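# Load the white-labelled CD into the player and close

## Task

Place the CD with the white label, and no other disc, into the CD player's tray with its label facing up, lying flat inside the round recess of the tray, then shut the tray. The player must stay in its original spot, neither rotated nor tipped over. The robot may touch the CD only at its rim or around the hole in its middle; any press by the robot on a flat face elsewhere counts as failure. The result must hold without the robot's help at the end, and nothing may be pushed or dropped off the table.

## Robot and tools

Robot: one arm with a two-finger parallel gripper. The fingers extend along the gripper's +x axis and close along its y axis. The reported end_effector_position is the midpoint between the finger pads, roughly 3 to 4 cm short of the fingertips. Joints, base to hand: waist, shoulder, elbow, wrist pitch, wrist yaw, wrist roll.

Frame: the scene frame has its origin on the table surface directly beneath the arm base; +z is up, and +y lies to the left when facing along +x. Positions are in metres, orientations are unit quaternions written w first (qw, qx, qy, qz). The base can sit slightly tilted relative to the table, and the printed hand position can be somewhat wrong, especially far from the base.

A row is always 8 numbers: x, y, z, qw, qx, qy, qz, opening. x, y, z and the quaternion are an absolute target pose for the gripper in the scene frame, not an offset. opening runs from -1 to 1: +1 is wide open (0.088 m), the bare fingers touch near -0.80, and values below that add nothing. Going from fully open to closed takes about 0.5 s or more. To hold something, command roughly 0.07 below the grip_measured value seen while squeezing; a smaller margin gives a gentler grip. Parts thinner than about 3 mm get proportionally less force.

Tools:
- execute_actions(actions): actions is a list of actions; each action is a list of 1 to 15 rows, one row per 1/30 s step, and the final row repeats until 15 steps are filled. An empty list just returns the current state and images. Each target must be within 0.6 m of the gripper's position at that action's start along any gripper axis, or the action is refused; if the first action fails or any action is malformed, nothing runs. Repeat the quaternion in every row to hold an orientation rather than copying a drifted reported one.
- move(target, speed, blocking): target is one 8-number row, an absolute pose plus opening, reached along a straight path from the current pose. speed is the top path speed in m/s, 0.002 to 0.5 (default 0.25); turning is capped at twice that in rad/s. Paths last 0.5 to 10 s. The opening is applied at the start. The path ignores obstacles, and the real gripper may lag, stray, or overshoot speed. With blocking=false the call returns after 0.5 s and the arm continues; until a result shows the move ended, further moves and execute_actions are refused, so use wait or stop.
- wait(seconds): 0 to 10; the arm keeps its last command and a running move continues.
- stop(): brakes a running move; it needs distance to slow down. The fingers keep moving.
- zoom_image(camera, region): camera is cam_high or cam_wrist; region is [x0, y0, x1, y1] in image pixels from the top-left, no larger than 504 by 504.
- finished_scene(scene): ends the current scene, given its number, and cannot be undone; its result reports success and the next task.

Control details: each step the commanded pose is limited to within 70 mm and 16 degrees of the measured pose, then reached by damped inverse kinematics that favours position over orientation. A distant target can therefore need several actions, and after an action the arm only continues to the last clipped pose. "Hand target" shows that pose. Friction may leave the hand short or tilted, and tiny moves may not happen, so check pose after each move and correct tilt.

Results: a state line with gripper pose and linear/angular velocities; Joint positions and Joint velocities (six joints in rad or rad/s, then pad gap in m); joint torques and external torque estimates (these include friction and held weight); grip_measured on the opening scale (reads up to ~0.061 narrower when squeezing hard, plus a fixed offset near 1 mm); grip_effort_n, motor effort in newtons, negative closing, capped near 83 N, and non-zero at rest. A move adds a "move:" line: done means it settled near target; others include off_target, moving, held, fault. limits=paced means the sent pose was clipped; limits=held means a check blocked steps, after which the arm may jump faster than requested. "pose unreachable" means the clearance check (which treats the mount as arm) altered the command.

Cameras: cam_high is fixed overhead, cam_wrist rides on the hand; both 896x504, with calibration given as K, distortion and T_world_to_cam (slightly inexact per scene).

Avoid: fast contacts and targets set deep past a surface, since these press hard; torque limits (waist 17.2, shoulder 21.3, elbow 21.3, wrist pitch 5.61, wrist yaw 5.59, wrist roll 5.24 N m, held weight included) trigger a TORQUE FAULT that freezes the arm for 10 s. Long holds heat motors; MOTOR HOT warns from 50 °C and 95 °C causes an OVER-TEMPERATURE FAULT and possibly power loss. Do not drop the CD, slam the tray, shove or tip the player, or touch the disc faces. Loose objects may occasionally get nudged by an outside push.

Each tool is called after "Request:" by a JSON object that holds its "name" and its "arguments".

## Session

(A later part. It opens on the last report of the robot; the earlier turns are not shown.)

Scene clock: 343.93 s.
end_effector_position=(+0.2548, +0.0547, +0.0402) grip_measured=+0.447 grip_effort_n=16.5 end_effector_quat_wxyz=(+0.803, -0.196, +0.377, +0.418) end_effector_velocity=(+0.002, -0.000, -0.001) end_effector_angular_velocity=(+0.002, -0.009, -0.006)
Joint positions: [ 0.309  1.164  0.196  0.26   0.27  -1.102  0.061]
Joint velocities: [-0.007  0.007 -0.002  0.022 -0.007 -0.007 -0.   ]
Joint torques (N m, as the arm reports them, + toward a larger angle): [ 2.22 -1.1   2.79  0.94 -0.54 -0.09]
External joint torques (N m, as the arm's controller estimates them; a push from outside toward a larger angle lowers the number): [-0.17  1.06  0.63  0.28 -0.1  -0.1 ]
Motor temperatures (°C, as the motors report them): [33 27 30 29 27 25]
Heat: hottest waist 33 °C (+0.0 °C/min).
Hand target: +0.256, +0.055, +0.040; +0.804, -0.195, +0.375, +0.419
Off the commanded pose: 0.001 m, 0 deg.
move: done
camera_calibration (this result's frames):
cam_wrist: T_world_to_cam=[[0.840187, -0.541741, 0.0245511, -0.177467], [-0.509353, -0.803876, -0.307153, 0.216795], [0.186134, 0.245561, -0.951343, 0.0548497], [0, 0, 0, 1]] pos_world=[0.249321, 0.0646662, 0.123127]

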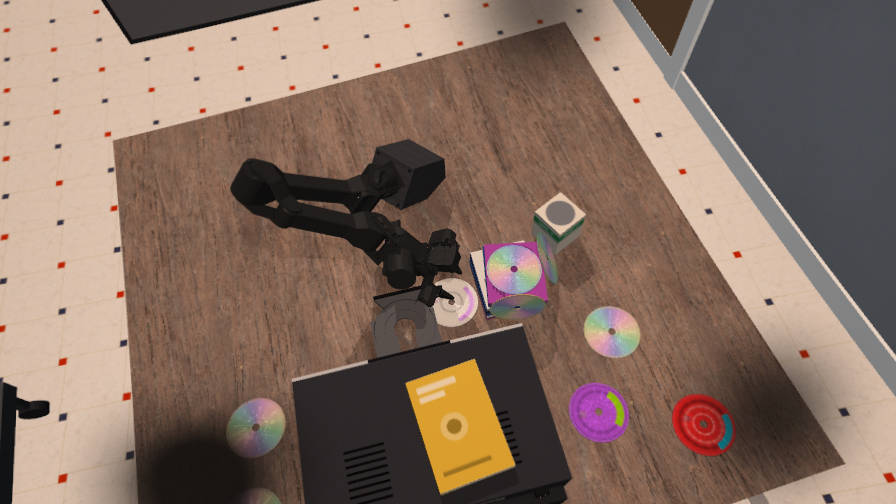

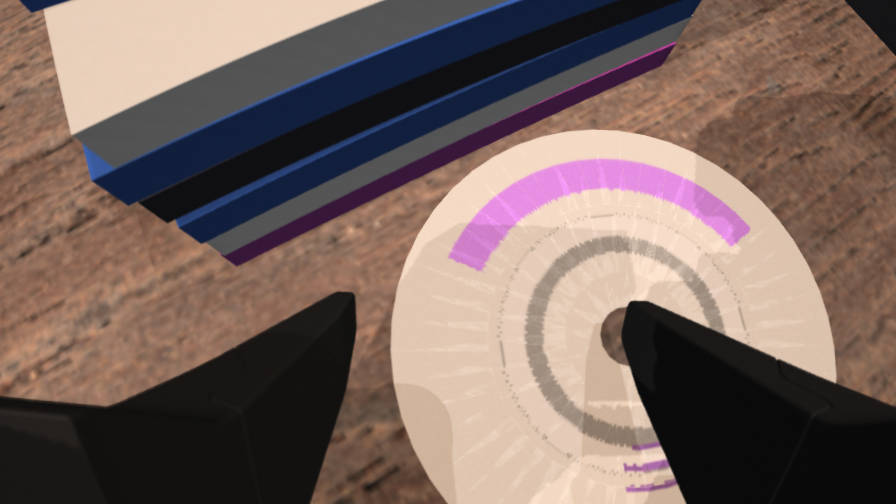

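Request:
{"name": "move", "arguments": {"target": [0.259,0.055,0.034,0.8039,-0.1951,0.3749,0.4185,0.45], "speed": 0.01}}

Request:
{"name": "zoom_image", "arguments": {"camera": "cam_wrist", "region": [560,270,720,400]}}

Scene clock: 353.57 s.
end_effector_position=(+0.2561, +0.0549, +0.0337) grip_measured=+0.447 grip_effort_n=16.5 end_effector_quat_wxyz=(+0.802, -0.196, +0.378, +0.419) end_effector_velocity=(-0.003, +0.001, -0.002) end_effector_angular_velocity=(+0.006, +0.012, -0.003)
Joint positions: [ 0.279  1.204  0.197  0.301  0.248 -1.122  0.061]
Joint velocities: [-0.007  0.007 -0.007  0.007 -0.007  0.007 -0.   ]
Joint torques (N m, as the arm reports them, + toward a larger angle): [ 2.22 -1.08  3.06  0.84 -0.62 -0.07]
External joint torques (N m, as the arm's controller estimates them; a push from outside toward a larger angle lowers the number): [-0.23  1.18  1.16  0.21 -0.18 -0.08]
Motor temperatures (°C, as the motors report them): [32 27 30 29 27 25]
Heat: hottest waist 32 °C (-1.0 °C/min).
Hand target: +0.259, +0.055, +0.034; +0.804, -0.195, +0.375, +0.418
Off the commanded pose: 0.003 m, 0 deg.
move: done
camera_calibration (this result's frames):
cam_wrist: T_world_to_cam=[[0.841497, -0.539775, 0.0229343, -0.178661], [-0.508182, -0.805226, -0.305551, 0.215373], [0.183396, 0.245465, -0.9519, 0.0491297], [0, 0, 0, 1]] pos_world=[0.250781, 0.0649277, 0.116671]

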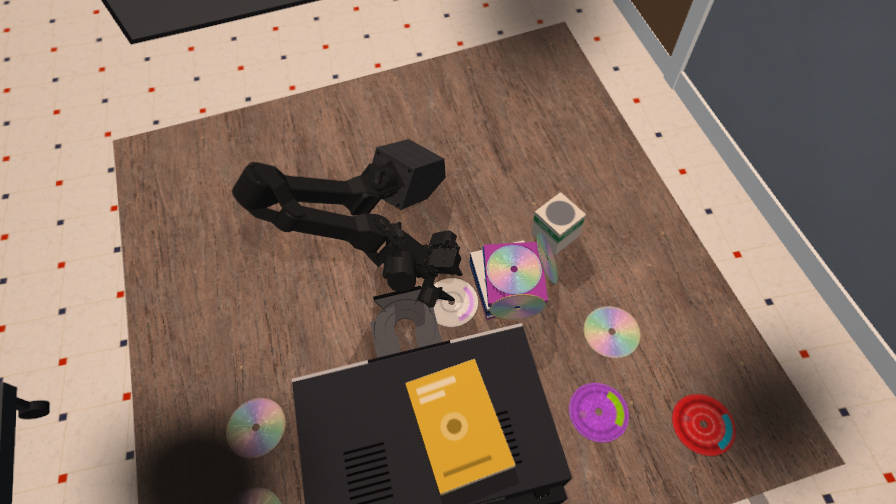

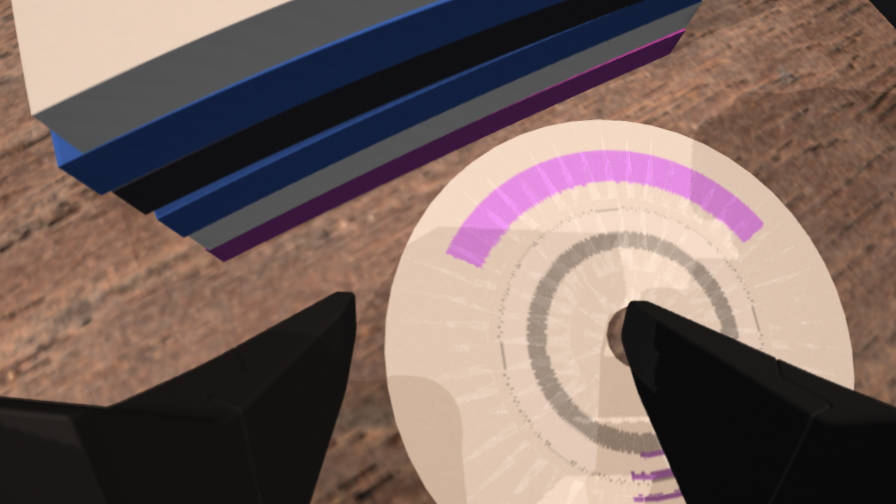

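Region (560, 270, 720, 400) of cam_wrist's 896x504 image, scaled by 3.150, with more detail than that image has; it fills the top 410 rows of this view, and the rest is white.

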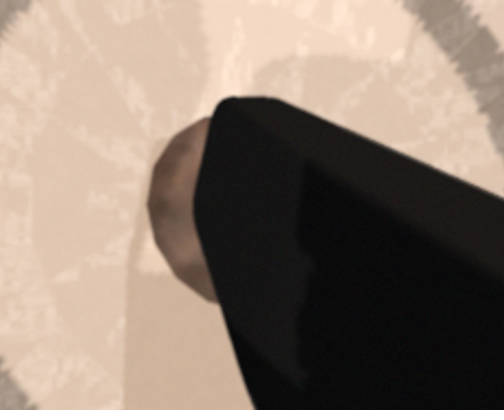

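Request:
{"name": "execute_actions", "arguments": {"actions": [[[0.2605,0.055,0.032,0.8039,-0.1951,0.3749,0.4185,0.45]],[[0.2605,0.055,0.030,0.8039,-0.1951,0.3749,0.4185,0.45]],[[0.2605,0.055,0.028,0.8039,-0.1951,0.3749,0.4185,0.45]]]}}

Scene clock: 359.53 s.
end_effector_position=(+0.2597, +0.0557, +0.0297) grip_measured=+0.447 grip_effort_n=17.0 end_effector_quat_wxyz=(+0.804, -0.195, +0.373, +0.419) end_effector_velocity=(-0.002, +0.003, +0.001) end_effector_angular_velocity=(+0.016, -0.003, +0.015)
Joint positions: [ 0.255  1.24   0.202  0.342  0.222 -1.142  0.061]
Joint velocities: [-0.002 -0.002 -0.002 -0.007 -0.022 -0.007 -0.   ]
Joint torques (N m, as the arm reports them, + toward a larger angle): [ 1.82 -0.91  2.52  0.86 -0.48 -0.07]
External joint torques (N m, as the arm's controller estimates them; a push from outside toward a larger angle lowers the number): [-0.73  1.49  0.76  0.22 -0.04 -0.08]
External joint torques at the end of the 1st action: [-0.31  1.11  1.24  0.24 -0.18 -0.09]
External joint torques at the end of the 2nd action: [-0.38  1.31  0.94  0.2  -0.13 -0.08]
Motor temperatures (°C, as the motors report them): [32 27 30 30 27 25]
Heat: hottest waist 32 °C (-2.0 °C/min).
Hand target: +0.260, +0.055, +0.028; +0.804, -0.195, +0.375, +0.419
Off the commanded pose: 0.002 m, 0 deg.
camera_calibration (this result's frames):
cam_wrist: T_world_to_cam=[[0.841551, -0.539496, 0.0271226, -0.181312], [-0.505065, -0.803663, -0.314698, 0.215965], [0.191576, 0.251136, -0.948804, 0.0419453], [0, 0, 0, 1]] pos_world=[0.253624, 0.0652118, 0.112679]

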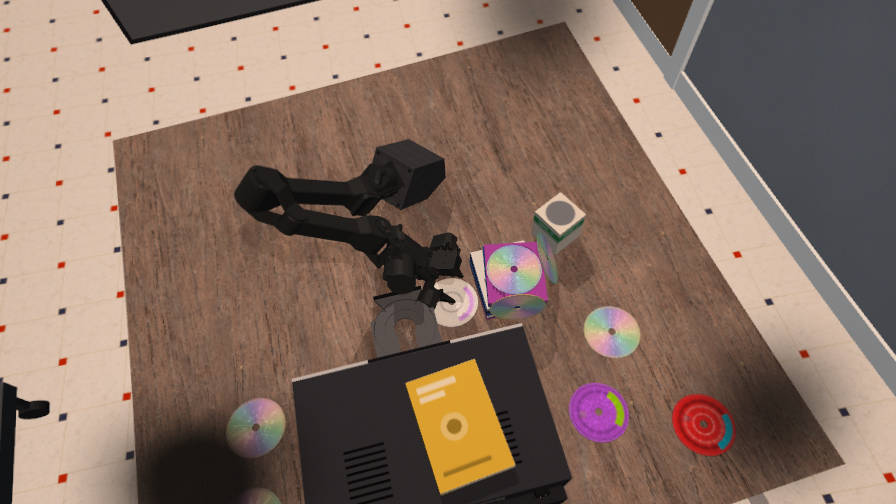

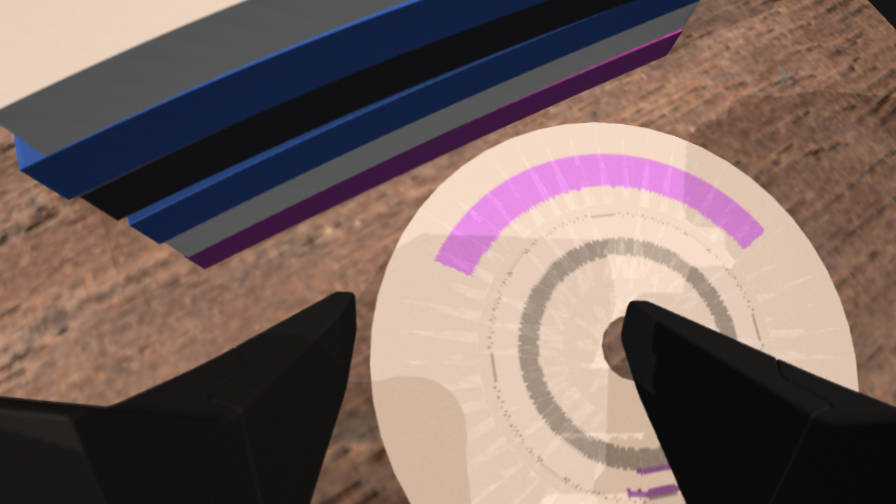

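Request:
{"name": "execute_actions", "arguments": {"actions": [[[0.2585,0.052,0.0285,0.8039,-0.1951,0.3749,0.4185,0.45]],[[0.2585,0.052,0.028,0.8039,-0.1951,0.3749,0.4185,0.40],[0.2585,0.052,0.028,0.8039,-0.1951,0.3749,0.4185,0.38],[0.2585,0.052,0.028,0.8039,-0.1951,0.3749,0.4185,0.36],[0.2585,0.052,0.028,0.8039,-0.1951,0.3749,0.4185,0.34],[0.2585,0.052,0.028,0.8039,-0.1951,0.3749,0.4185,0.32]]]}}

Scene clock: 364.93 s.
end_effector_position=(+0.2601, +0.0530, +0.0295) grip_measured=+0.325 grip_effort_n=-19.8 end_effector_quat_wxyz=(+0.805, -0.195, +0.372, +0.418) end_effector_velocity=(-0.002, +0.001, -0.000) end_effector_angular_velocity=(-0.003, -0.007, +0.023)
Joint positions: [ 0.242  1.225  0.202  0.332  0.212 -1.151  0.055]
Joint velocities: [-0.002 -0.002 -0.002 -0.007 -0.007 -0.022 -0.001]
Joint torques (N m, as the arm reports them, + toward a larger angle): [ 1.85 -1.82  1.62  0.52 -0.46 -0.04]
External joint torques (N m, as the arm's controller estimates them; a push from outside toward a larger angle lowers the number): [-0.66  0.56 -0.13 -0.11 -0.01 -0.04]
External joint torques at the end of the 1st action: [-0.72  0.26 -0.13 -0.24  0.03 -0.03]
Motor temperatures (°C, as the motors report them): [31 27 30 30 27 25]
Heat: hottest waist 31 °C (-3.0 °C/min).
Hand target: +0.259, +0.052, +0.028; +0.804, -0.195, +0.375, +0.418
Off the commanded pose: 0.002 m, 0 deg.
camera_calibration (this result's frames):
cam_wrist: T_world_to_cam=[[0.84046, -0.54113, 0.0283826, -0.182809], [-0.505978, -0.802455, -0.31631, 0.214155], [0.193941, 0.251485, -0.948231, 0.0416996], [0, 0, 0, 1]] pos_world=[0.253914, 0.0624393, 0.112469]

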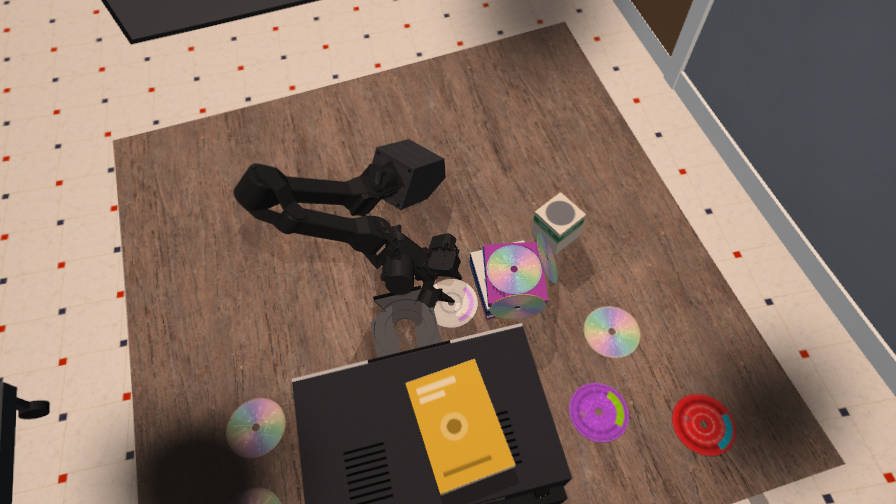

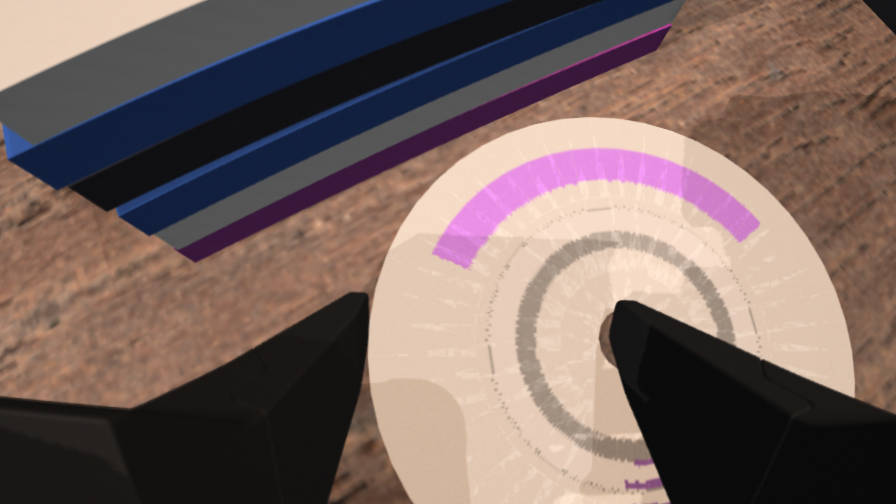

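Request:
{"name": "execute_actions", "arguments": {"actions": [[[0.2585,0.052,0.0265,0.8039,-0.1951,0.3749,0.4185,0.32]],[[0.2585,0.052,0.0265,0.8039,-0.1951,0.3749,0.4185,0.31],[0.2585,0.052,0.0265,0.8039,-0.1951,0.3749,0.4185,0.30],[0.2585,0.052,0.0265,0.8039,-0.1951,0.3749,0.4185,0.29],[0.2585,0.052,0.0265,0.8039,-0.1951,0.3749,0.4185,0.28],[0.2585,0.052,0.0265,0.8039,-0.1951,0.3749,0.4185,0.275],[0.2585,0.052,0.0265,0.8039,-0.1951,0.3749,0.4185,0.27],[0.2585,0.052,0.0265,0.8039,-0.1951,0.3749,0.4185,0.265],[0.2585,0.052,0.0265,0.8039,-0.1951,0.3749,0.4185,0.26]]]}}

Request:
{"name": "zoom_image", "arguments": {"camera": "cam_wrist", "region": [330,270,700,400]}}

Scene clock: 383.50 s.
end_effector_position=(+0.2614, +0.0524, +0.0295) grip_measured=+0.266 grip_effort_n=-24.0 end_effector_quat_wxyz=(+0.807, -0.194, +0.370, +0.417) end_effector_velocity=(-0.002, +0.003, +0.001) end_effector_angular_velocity=(+0.022, +0.004, +0.004)
Joint positions: [ 0.237  1.225  0.202  0.339  0.204 -1.154  0.052]
Joint velocities: [-0.002 -0.002 -0.002 -0.007 -0.022  0.007 -0.001]
Joint torques (N m, as the arm reports them, + toward a larger angle): [ 1.71 -1.01  1.47  0.74 -0.4  -0.08]
External joint torques (N m, as the arm's controller estimates them; a push from outside toward a larger angle lowers the number): [-0.79  1.4  -0.25  0.11  0.05 -0.08]
External joint torques at the end of the 1st action: [-0.88  1.45 -0.28  0.31  0.03 -0.08]
Motor temperatures (°C, as the motors report them): [30 27 29 29 27 25]
Heat: hottest waist 30 °C (-4.0 °C/min).
Hand target: +0.258, +0.052, +0.027; +0.804, -0.195, +0.375, +0.419
Off the commanded pose: 0.004 m, 1 deg.
camera_calibration (this result's frames):
cam_wrist: T_world_to_cam=[[0.838296, -0.544337, 0.0309566, -0.183566], [-0.507361, -0.799621, -0.321232, 0.214714], [0.199612, 0.253581, -0.946494, 0.0399567], [0, 0, 0, 1]] pos_world=[0.254844, 0.0616359, 0.112474]

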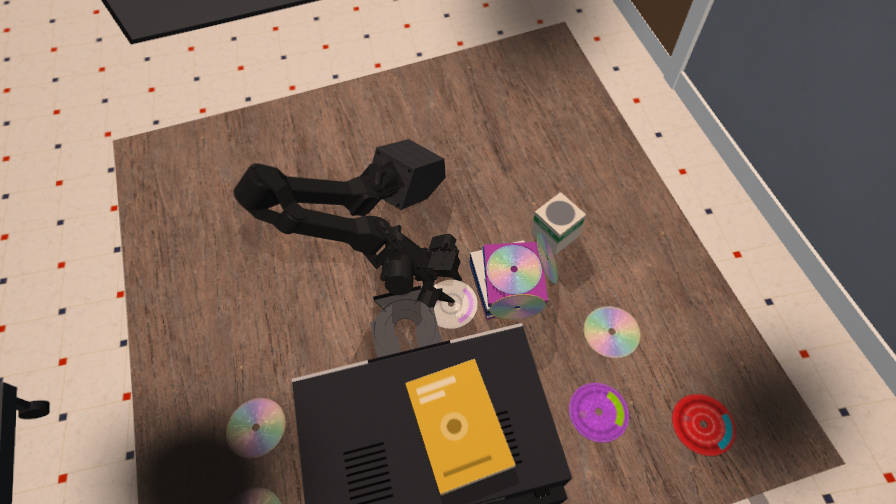

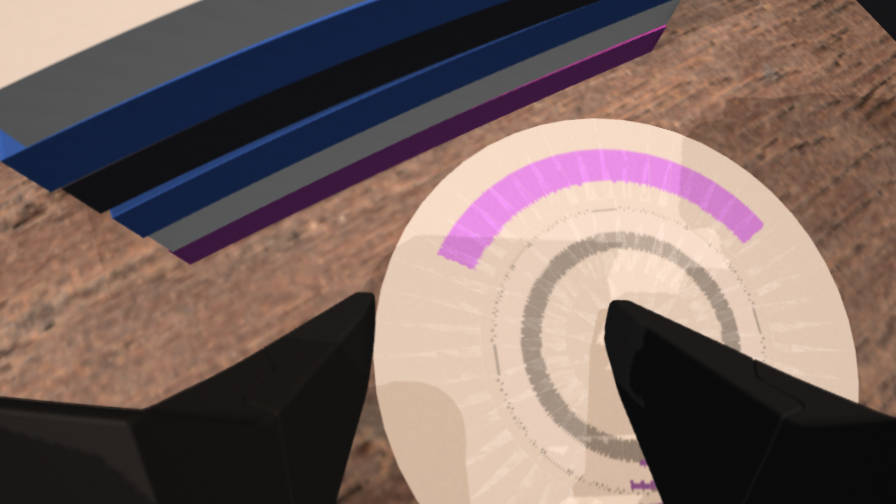

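Region (330, 270, 700, 400) of cam_wrist's 896x504 image, scaled by 1.362, with more detail than that image has; it fills the top 177 rows of this view, and the rest is white.

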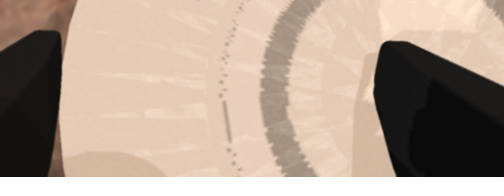

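Request:
{"name": "execute_actions", "arguments": {"actions": [[[0.2585,0.052,0.0265,0.8039,-0.1951,0.3749,0.4185,0.255],[0.2585,0.052,0.0265,0.8039,-0.1951,0.3749,0.4185,0.25],[0.2585,0.052,0.0265,0.8039,-0.1951,0.3749,0.4185,0.245]]]}}

Scene clock: 387.57 s.
end_effector_position=(+0.2614, +0.0524, +0.0295) grip_measured=+0.251 grip_effort_n=-31.9 end_effector_quat_wxyz=(+0.807, -0.194, +0.370, +0.417) end_effector_velocity=(-0.006, +0.002, +0.000) end_effector_angular_velocity=(+0.005, +0.007, +0.025)
Joint positions: [ 0.237  1.225  0.202  0.339  0.204 -1.154  0.051]
Joint velocities: [ 0.002 -0.007 -0.007 -0.022 -0.007 -0.007 -0.   ]
Joint torques (N m, as the arm reports them, + toward a larger angle): [ 1.73 -0.98  1.48  0.74 -0.39 -0.07]
External joint torques (N m, as the arm's controller estimates them; a push from outside toward a larger angle lowers the number): [-0.78  1.42 -0.19  0.13  0.06 -0.07]
Motor temperatures (°C, as the motors report them): [30 26 29 29 27 25]
Heat: hottest waist 30 °C (-4.0 °C/min).
Hand target: +0.258, +0.052, +0.027; +0.804, -0.195, +0.375, +0.419
Off the commanded pose: 0.004 m, 1 deg.
camera_calibration (this result's frames):
cam_wrist: T_world_to_cam=[[0.838296, -0.544337, 0.0309566, -0.183566], [-0.507361, -0.799621, -0.321232, 0.214714], [0.199612, 0.253581, -0.946494, 0.0399567], [0, 0, 0, 1]] pos_world=[0.254844, 0.0616359, 0.112474]

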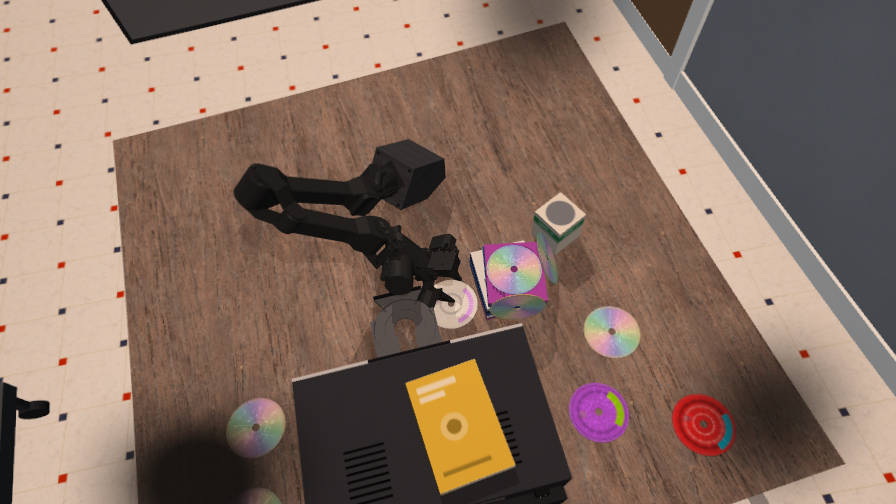

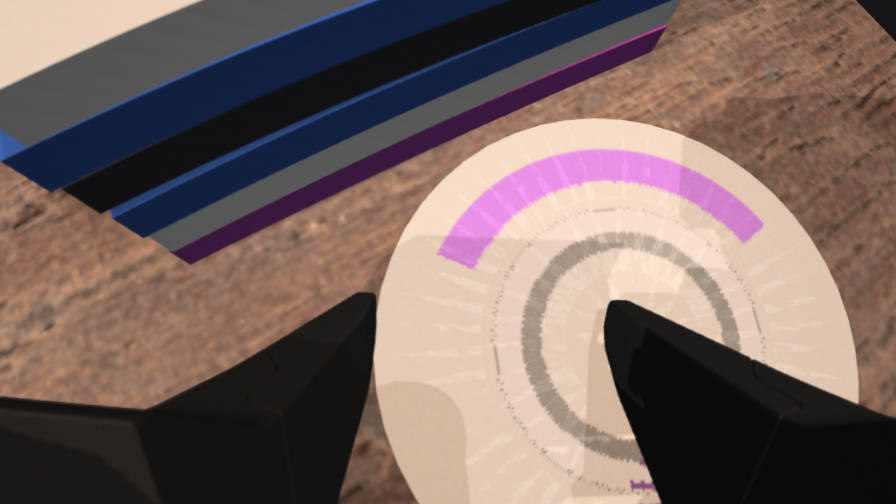

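Request:
{"name": "execute_actions", "arguments": {"actions": [[[0.2614,0.0524,0.0295,0.807,-0.194,0.370,0.417,0.245]],[[0.2625,0.0524,0.031,0.807,-0.195,0.369,0.417,0.245]],[[0.263,0.0524,0.0325,0.807,-0.195,0.369,0.417,0.245]],[[0.263,0.0524,0.034,0.807,-0.195,0.369,0.417,0.245]],[[0.263,0.0524,0.036,0.807,-0.195,0.369,0.417,0.245]]]}}

Scene clock: 394.00 s.
end_effector_position=(+0.2592, +0.0537, +0.0341) grip_measured=+0.248 grip_effort_n=-18.4 end_effector_quat_wxyz=(+0.804, -0.194, +0.371, +0.422) end_effector_velocity=(+0.001, -0.000, +0.001) end_effector_angular_velocity=(+0.009, -0.001, -0.010)
Joint positions: [ 0.262  1.199  0.205  0.296  0.221 -1.14   0.051]
Joint velocities: [-0.002 -0.002 -0.002  0.007 -0.007  0.007 -0.   ]
Joint torques (N m, as the arm reports them, + toward a larger angle): [ 2.8  -2.23  3.1   0.49 -0.26  0.11]
External joint torques (N m, as the arm's controller estimates them; a push from outside toward a larger angle lowers the number): [ 0.34  0.13  1.11 -0.17  0.19  0.1 ]
External joint torques at the end of the 1st action: [-0.1   0.72  0.26 -0.08  0.03  0.04]
External joint torques at the end of the 2nd action: [ 0.26  0.23  0.76 -0.27  0.16  0.08]
External joint torques at the end of the 3rd action: [ 0.37  0.06  1.2  -0.16  0.2   0.11]
External joint torques at the end of the 4th action: [ 0.34  0.11  1.14 -0.15  0.2   0.11]
Motor temperatures (°C, as the motors report them): [30 26 29 29 27 25]
Heat: hottest waist 30 °C (-4.0 °C/min).
Hand target: +0.263, +0.052, +0.036; +0.807, -0.195, +0.369, +0.417
Off the commanded pose: 0.004 m, 1 deg.
camera_calibration (this result's frames):
cam_wrist: T_world_to_cam=[[0.843841, -0.535987, 0.0255142, -0.182827], [-0.501171, -0.804234, -0.31943, 0.214652], [0.19173, 0.256761, -0.947266, 0.0462802], [0, 0, 0, 1]] pos_world=[0.252981, 0.0627543, 0.117071]

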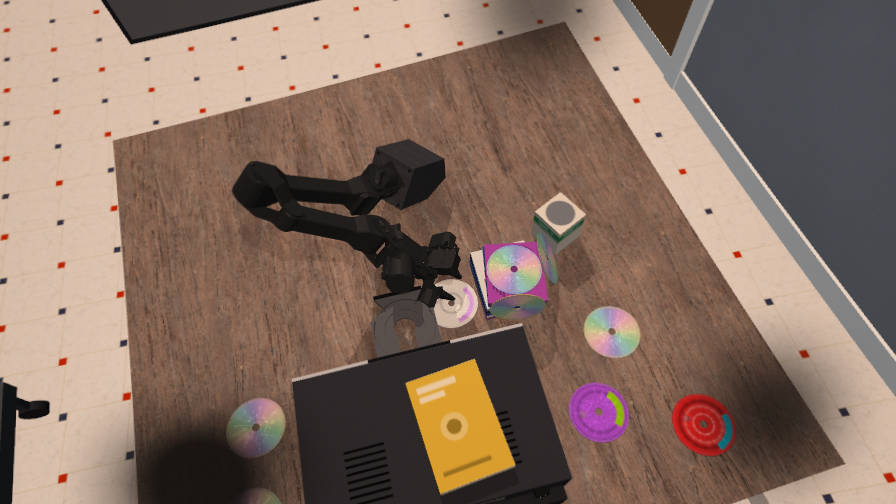

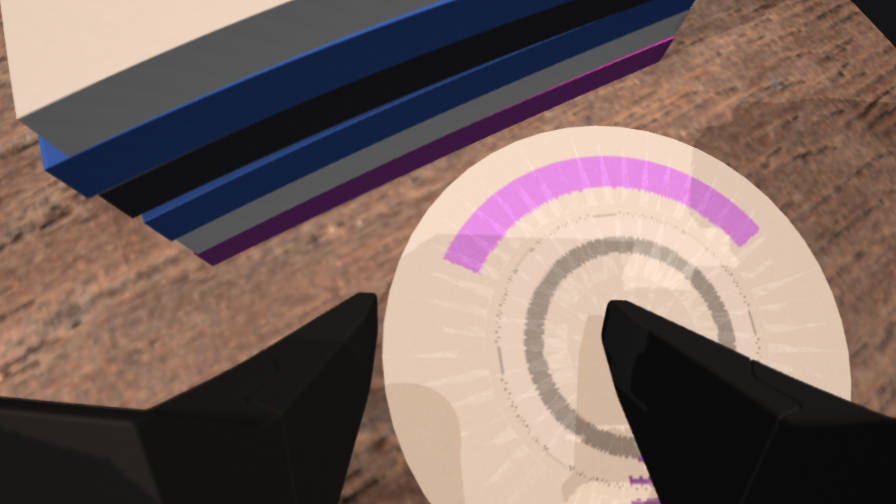

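Request:
{"name": "execute_actions", "arguments": {"actions": [[[0.262,0.0515,0.034,0.805,-0.195,0.373,0.418,0.42]],[[0.261,0.051,0.031,0.805,-0.195,0.373,0.418,0.42]],[[0.260,0.051,0.029,0.805,-0.195,0.373,0.418,0.42]],[[0.260,0.051,0.027,0.805,-0.195,0.373,0.418,0.42]]]}}

Scene clock: 425.20 s.
end_effector_position=(+0.2629, +0.0508, +0.0296) grip_measured=+0.417 grip_effort_n=16.0 end_effector_quat_wxyz=(+0.808, -0.194, +0.370, +0.416) end_effector_velocity=(-0.002, -0.000, -0.001) end_effector_angular_velocity=(+0.000, +0.004, +0.008)
Joint positions: [ 0.231  1.22   0.206  0.332  0.201 -1.157  0.059]
Joint velocities: [-0.007 -0.002 -0.002 -0.007 -0.007 -0.007 -0.   ]
Joint torques (N m, as the arm reports them, + toward a larger angle): [ 1.85 -0.95  1.33  0.95 -0.49 -0.09]
External joint torques (N m, as the arm's controller estimates them; a push from outside toward a larger angle lowers the number): [-0.63  1.5  -0.43  0.32 -0.05 -0.09]
External joint torques at the end of the 1st action: [-0.29  0.4   1.19 -0.15  0.16  0.05]
External joint torques at the end of the 2nd action: [-0.28  1.2   0.5   0.27 -0.15 -0.1 ]
External joint torques at the end of the 3rd action: [-0.29  1.26 -0.26  0.25 -0.17 -0.08]
Motor temperatures (°C, as the motors report them): [31 27 30 29 27 25]
Heat: hottest waist 31 °C (+0.0 °C/min).
Hand target: +0.260, +0.051, +0.027; +0.805, -0.195, +0.373, +0.418
Off the commanded pose: 0.004 m, 1 deg.
camera_calibration (this result's frames):
cam_wrist: T_world_to_cam=[[0.837082, -0.546119, 0.0323642, -0.185317], [-0.508715, -0.798785, -0.321172, 0.214521], [0.20125, 0.252384, -0.946468, 0.0397124], [0, 0, 0, 1]] pos_world=[0.256264, 0.0601282, 0.112482]

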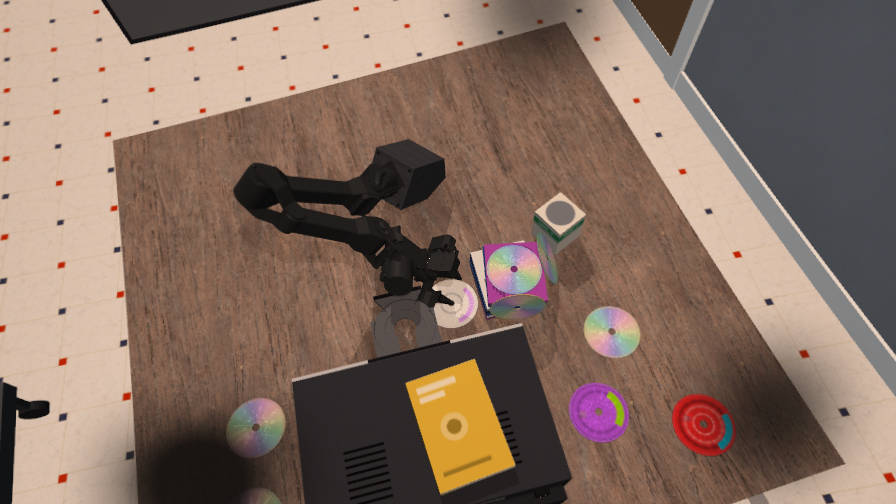

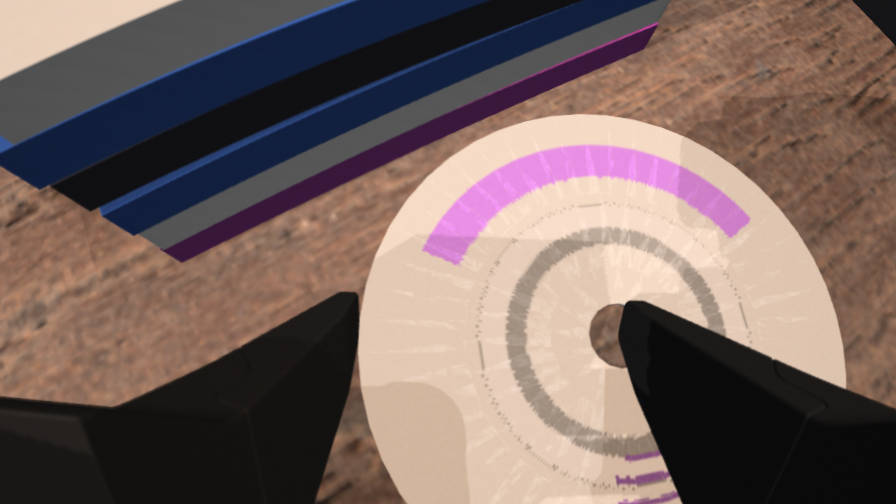

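Request:
{"name": "execute_actions", "arguments": {"actions": [[[0.260,0.051,0.027,0.805,-0.195,0.373,0.418,0.40],[0.260,0.051,0.027,0.805,-0.195,0.373,0.418,0.38],[0.260,0.051,0.027,0.805,-0.195,0.373,0.418,0.36],[0.260,0.051,0.027,0.805,-0.195,0.373,0.418,0.34]],[[0.260,0.051,0.0265,0.8062,-0.1902,0.3755,0.4158,0.33]],[[0.260,0.051,0.0265,0.8062,-0.1902,0.3755,0.4158,0.32],[0.260,0.051,0.0265,0.8062,-0.1902,0.3755,0.4158,0.31],[0.260,0.051,0.0265,0.8062,-0.1902,0.3755,0.4158,0.30],[0.260,0.051,0.0265,0.8062,-0.1902,0.3755,0.4158,0.29],[0.260,0.051,0.0265,0.8062,-0.1902,0.3755,0.4158,0.28],[0.260,0.051,0.0265,0.8062,-0.1902,0.3755,0.4158,0.275],[0.260,0.051,0.0265,0.8062,-0.1902,0.3755,0.4158,0.27]]]}}

Request:
{"name": "zoom_image", "arguments": {"camera": "cam_wrist", "region": [560,270,720,400]}}

Request:
{"name": "zoom_image", "arguments": {"camera": "cam_wrist", "region": [300,270,460,400]}}

Scene clock: 441.50 s.
end_effector_position=(+0.2637, +0.0508, +0.0295) grip_measured=+0.275 grip_effort_n=-20.7 end_effector_quat_wxyz=(+0.809, -0.192, +0.369, +0.414) end_effector_velocity=(-0.002, -0.000, -0.001) end_effector_angular_velocity=(-0.008, +0.002, +0.010)
Joint positions: [ 0.229  1.223  0.206  0.338  0.198 -1.154  0.052]
Joint velocities: [ 0.002 -0.002 -0.002 -0.007  0.007 -0.007 -0.001]
Joint torques (N m, as the arm reports them, + toward a larger angle): [ 1.81 -0.98  1.26  0.72 -0.42  0.12]
External joint torques (N m, as the arm's controller estimates them; a push from outside toward a larger angle lowers the number): [-0.71  1.45 -0.48  0.09  0.03  0.11]
External joint torques at the end of the 1st action: [-0.65  1.31 -0.4   0.25  0.03 -0.09]
External joint torques at the end of the 2nd action: [-0.78  1.46 -0.44  0.27  0.02  0.13]
Motor temperatures (°C, as the motors report them): [30 26 29 30 27 25]
Heat: hottest waist 30 °C (-1.0 °C/min).
Hand target: +0.260, +0.051, +0.027; +0.806, -0.190, +0.376, +0.416
Off the commanded pose: 0.005 m, 1 deg.
camera_calibration (this result's frames):
cam_wrist: T_world_to_cam=[[0.833775, -0.551251, 0.0306794, -0.184812], [-0.51344, -0.794616, -0.323983, 0.216], [0.202974, 0.254377, -0.945565, 0.0388982], [0, 0, 0, 1]] pos_world=[0.257099, 0.059865, 0.112431]

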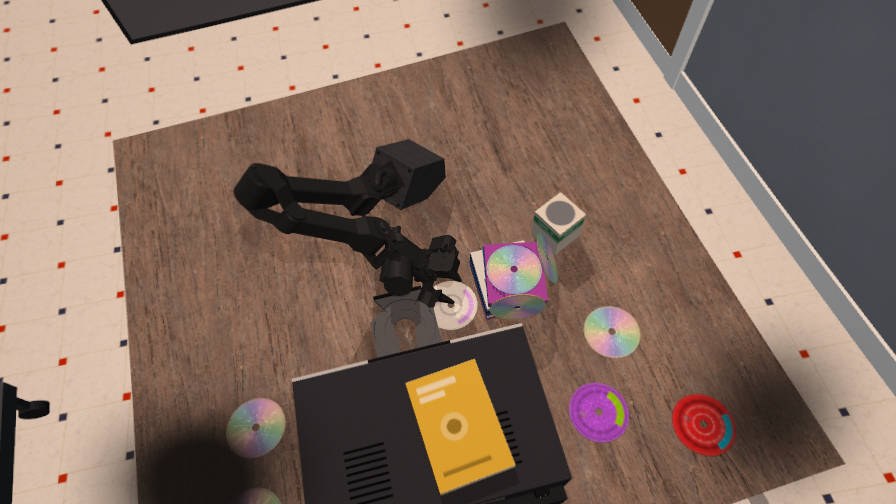

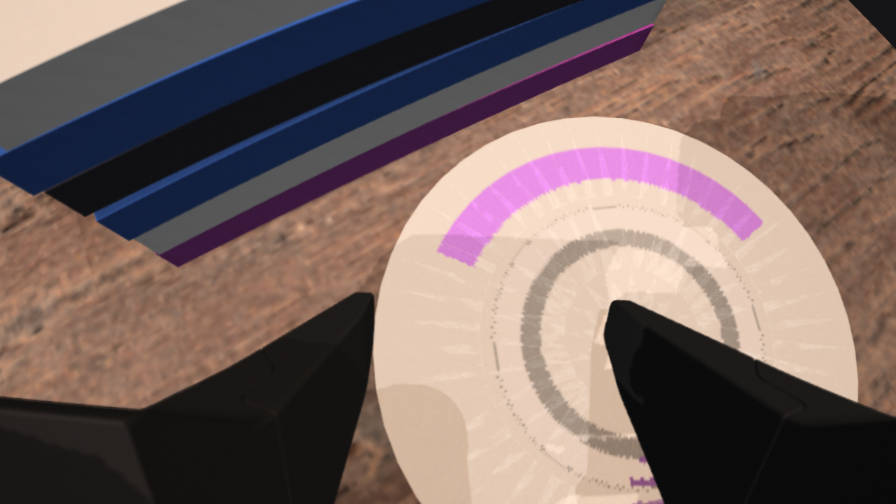

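Region (560, 270, 720, 400) of cam_wrist's 896x504 image, scaled by 3.150, with more detail than that image has; it fills the top 410 rows of this view, and the rest is white.

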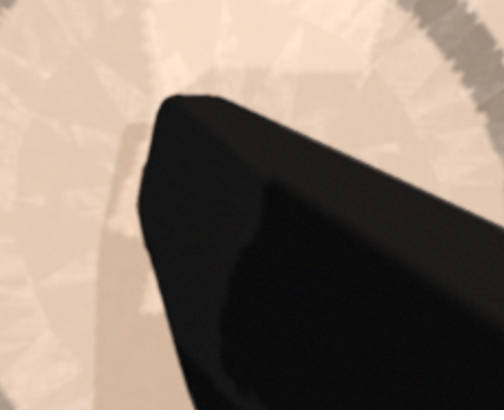

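Region (300, 270, 460, 400) of cam_wrist's 896x504 image, scaled by 3.150, with more detail than that image has; it fills the top 410 rows of this view, and the rest is white.

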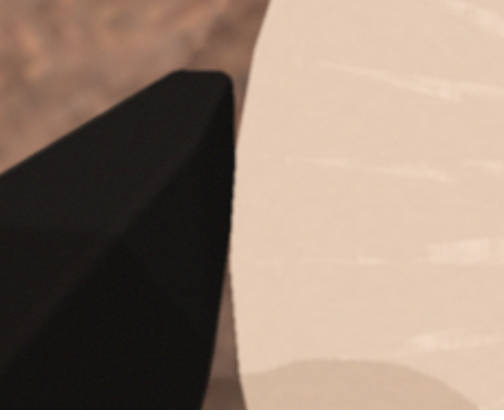

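Request:
{"name": "execute_actions", "arguments": {"actions": [[[0.260,0.051,0.0265,0.805,-0.195,0.373,0.418,0.265],[0.260,0.051,0.0265,0.805,-0.195,0.373,0.418,0.26],[0.260,0.051,0.0265,0.805,-0.195,0.373,0.418,0.256]],[[0.2637,0.0508,0.0295,0.809,-0.193,0.369,0.414,0.256]],[[0.2665,0.050,0.031,0.811,-0.195,0.367,0.411,0.256]],[[0.2675,0.0495,0.0325,0.812,-0.196,0.366,0.410,0.256]],[[0.2675,0.0495,0.034,0.812,-0.196,0.366,0.410,0.256]]]}}

Scene clock: 452.37 s.
end_effector_position=(+0.2637, +0.0508, +0.0321) grip_measured=+0.259 grip_effort_n=-18.4 end_effector_quat_wxyz=(+0.809, -0.196, +0.368, +0.415) end_effector_velocity=(-0.001, +0.000, +0.000) end_effector_angular_velocity=(+0.008, +0.005, -0.003)
Joint positions: [ 0.242  1.209  0.207  0.324  0.209 -1.154  0.052]
Joint velocities: [-0.002 -0.007 -0.002 -0.007 -0.007  0.007 -0.   ]
Joint torques (N m, as the arm reports them, + toward a larger angle): [ 2.83 -2.39  3.02  0.52 -0.24  0.12]
External joint torques (N m, as the arm's controller estimates them; a push from outside toward a larger angle lowers the number): [ 0.36  0.05  1.12 -0.14  0.21  0.11]
External joint torques at the end of the 1st action: [-0.67  1.45 -0.48  0.09  0.05 -0.12]
External joint torques at the end of the 2nd action: [-0.01  0.68  0.24  0.09  0.1   0.09]
External joint torques at the end of the 3rd action: [0.28 0.25 0.86 0.05 0.23 0.08]
External joint torques at the end of the 4th action: [ 0.3   0.04  1.09 -0.16  0.2   0.11]
Motor temperatures (°C, as the motors report them): [30 26 29 30 27 25]
Heat: hottest waist 30 °C (+0.0 °C/min).
Hand target: +0.267, +0.049, +0.034; +0.812, -0.196, +0.366, +0.410
Off the commanded pose: 0.004 m, 1 deg.
camera_calibration (this result's frames):
cam_wrist: T_world_to_cam=[[0.836167, -0.54722, 0.0370882, -0.185905], [-0.508065, -0.798262, -0.323493, 0.215596], [0.206628, 0.251651, -0.945503, 0.040516], [0, 0, 0, 1]] pos_world=[0.256613, 0.0601749, 0.114947]

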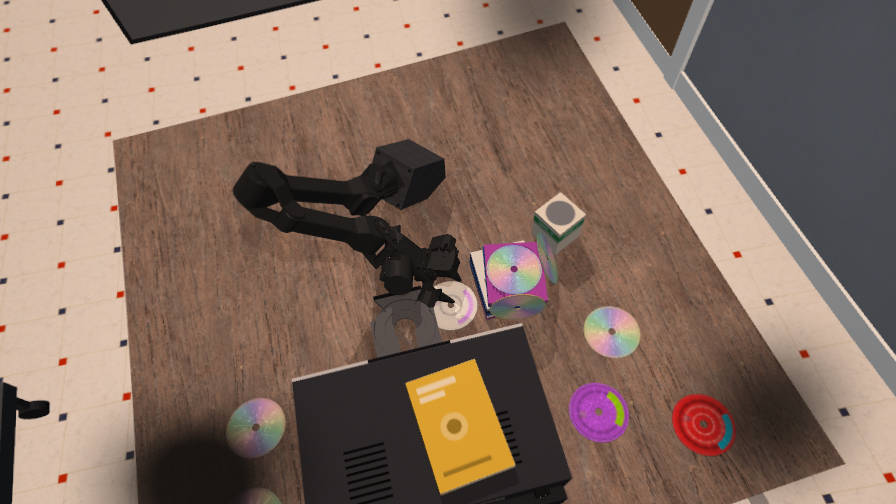

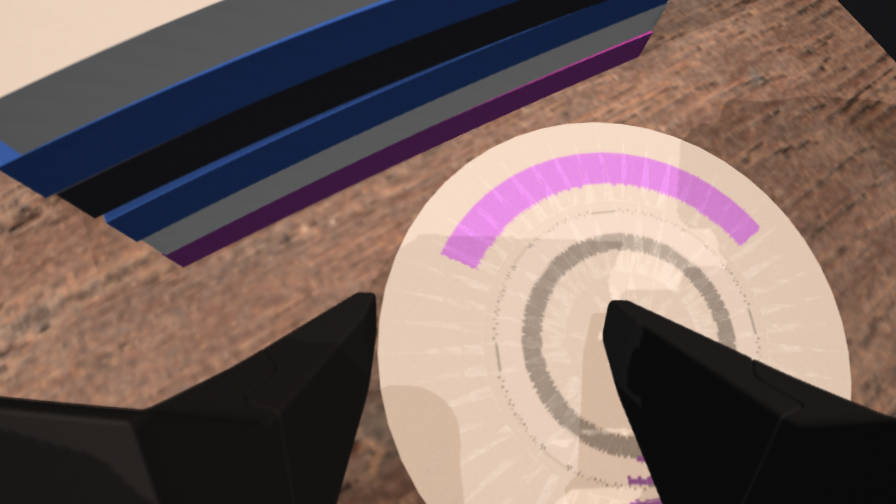

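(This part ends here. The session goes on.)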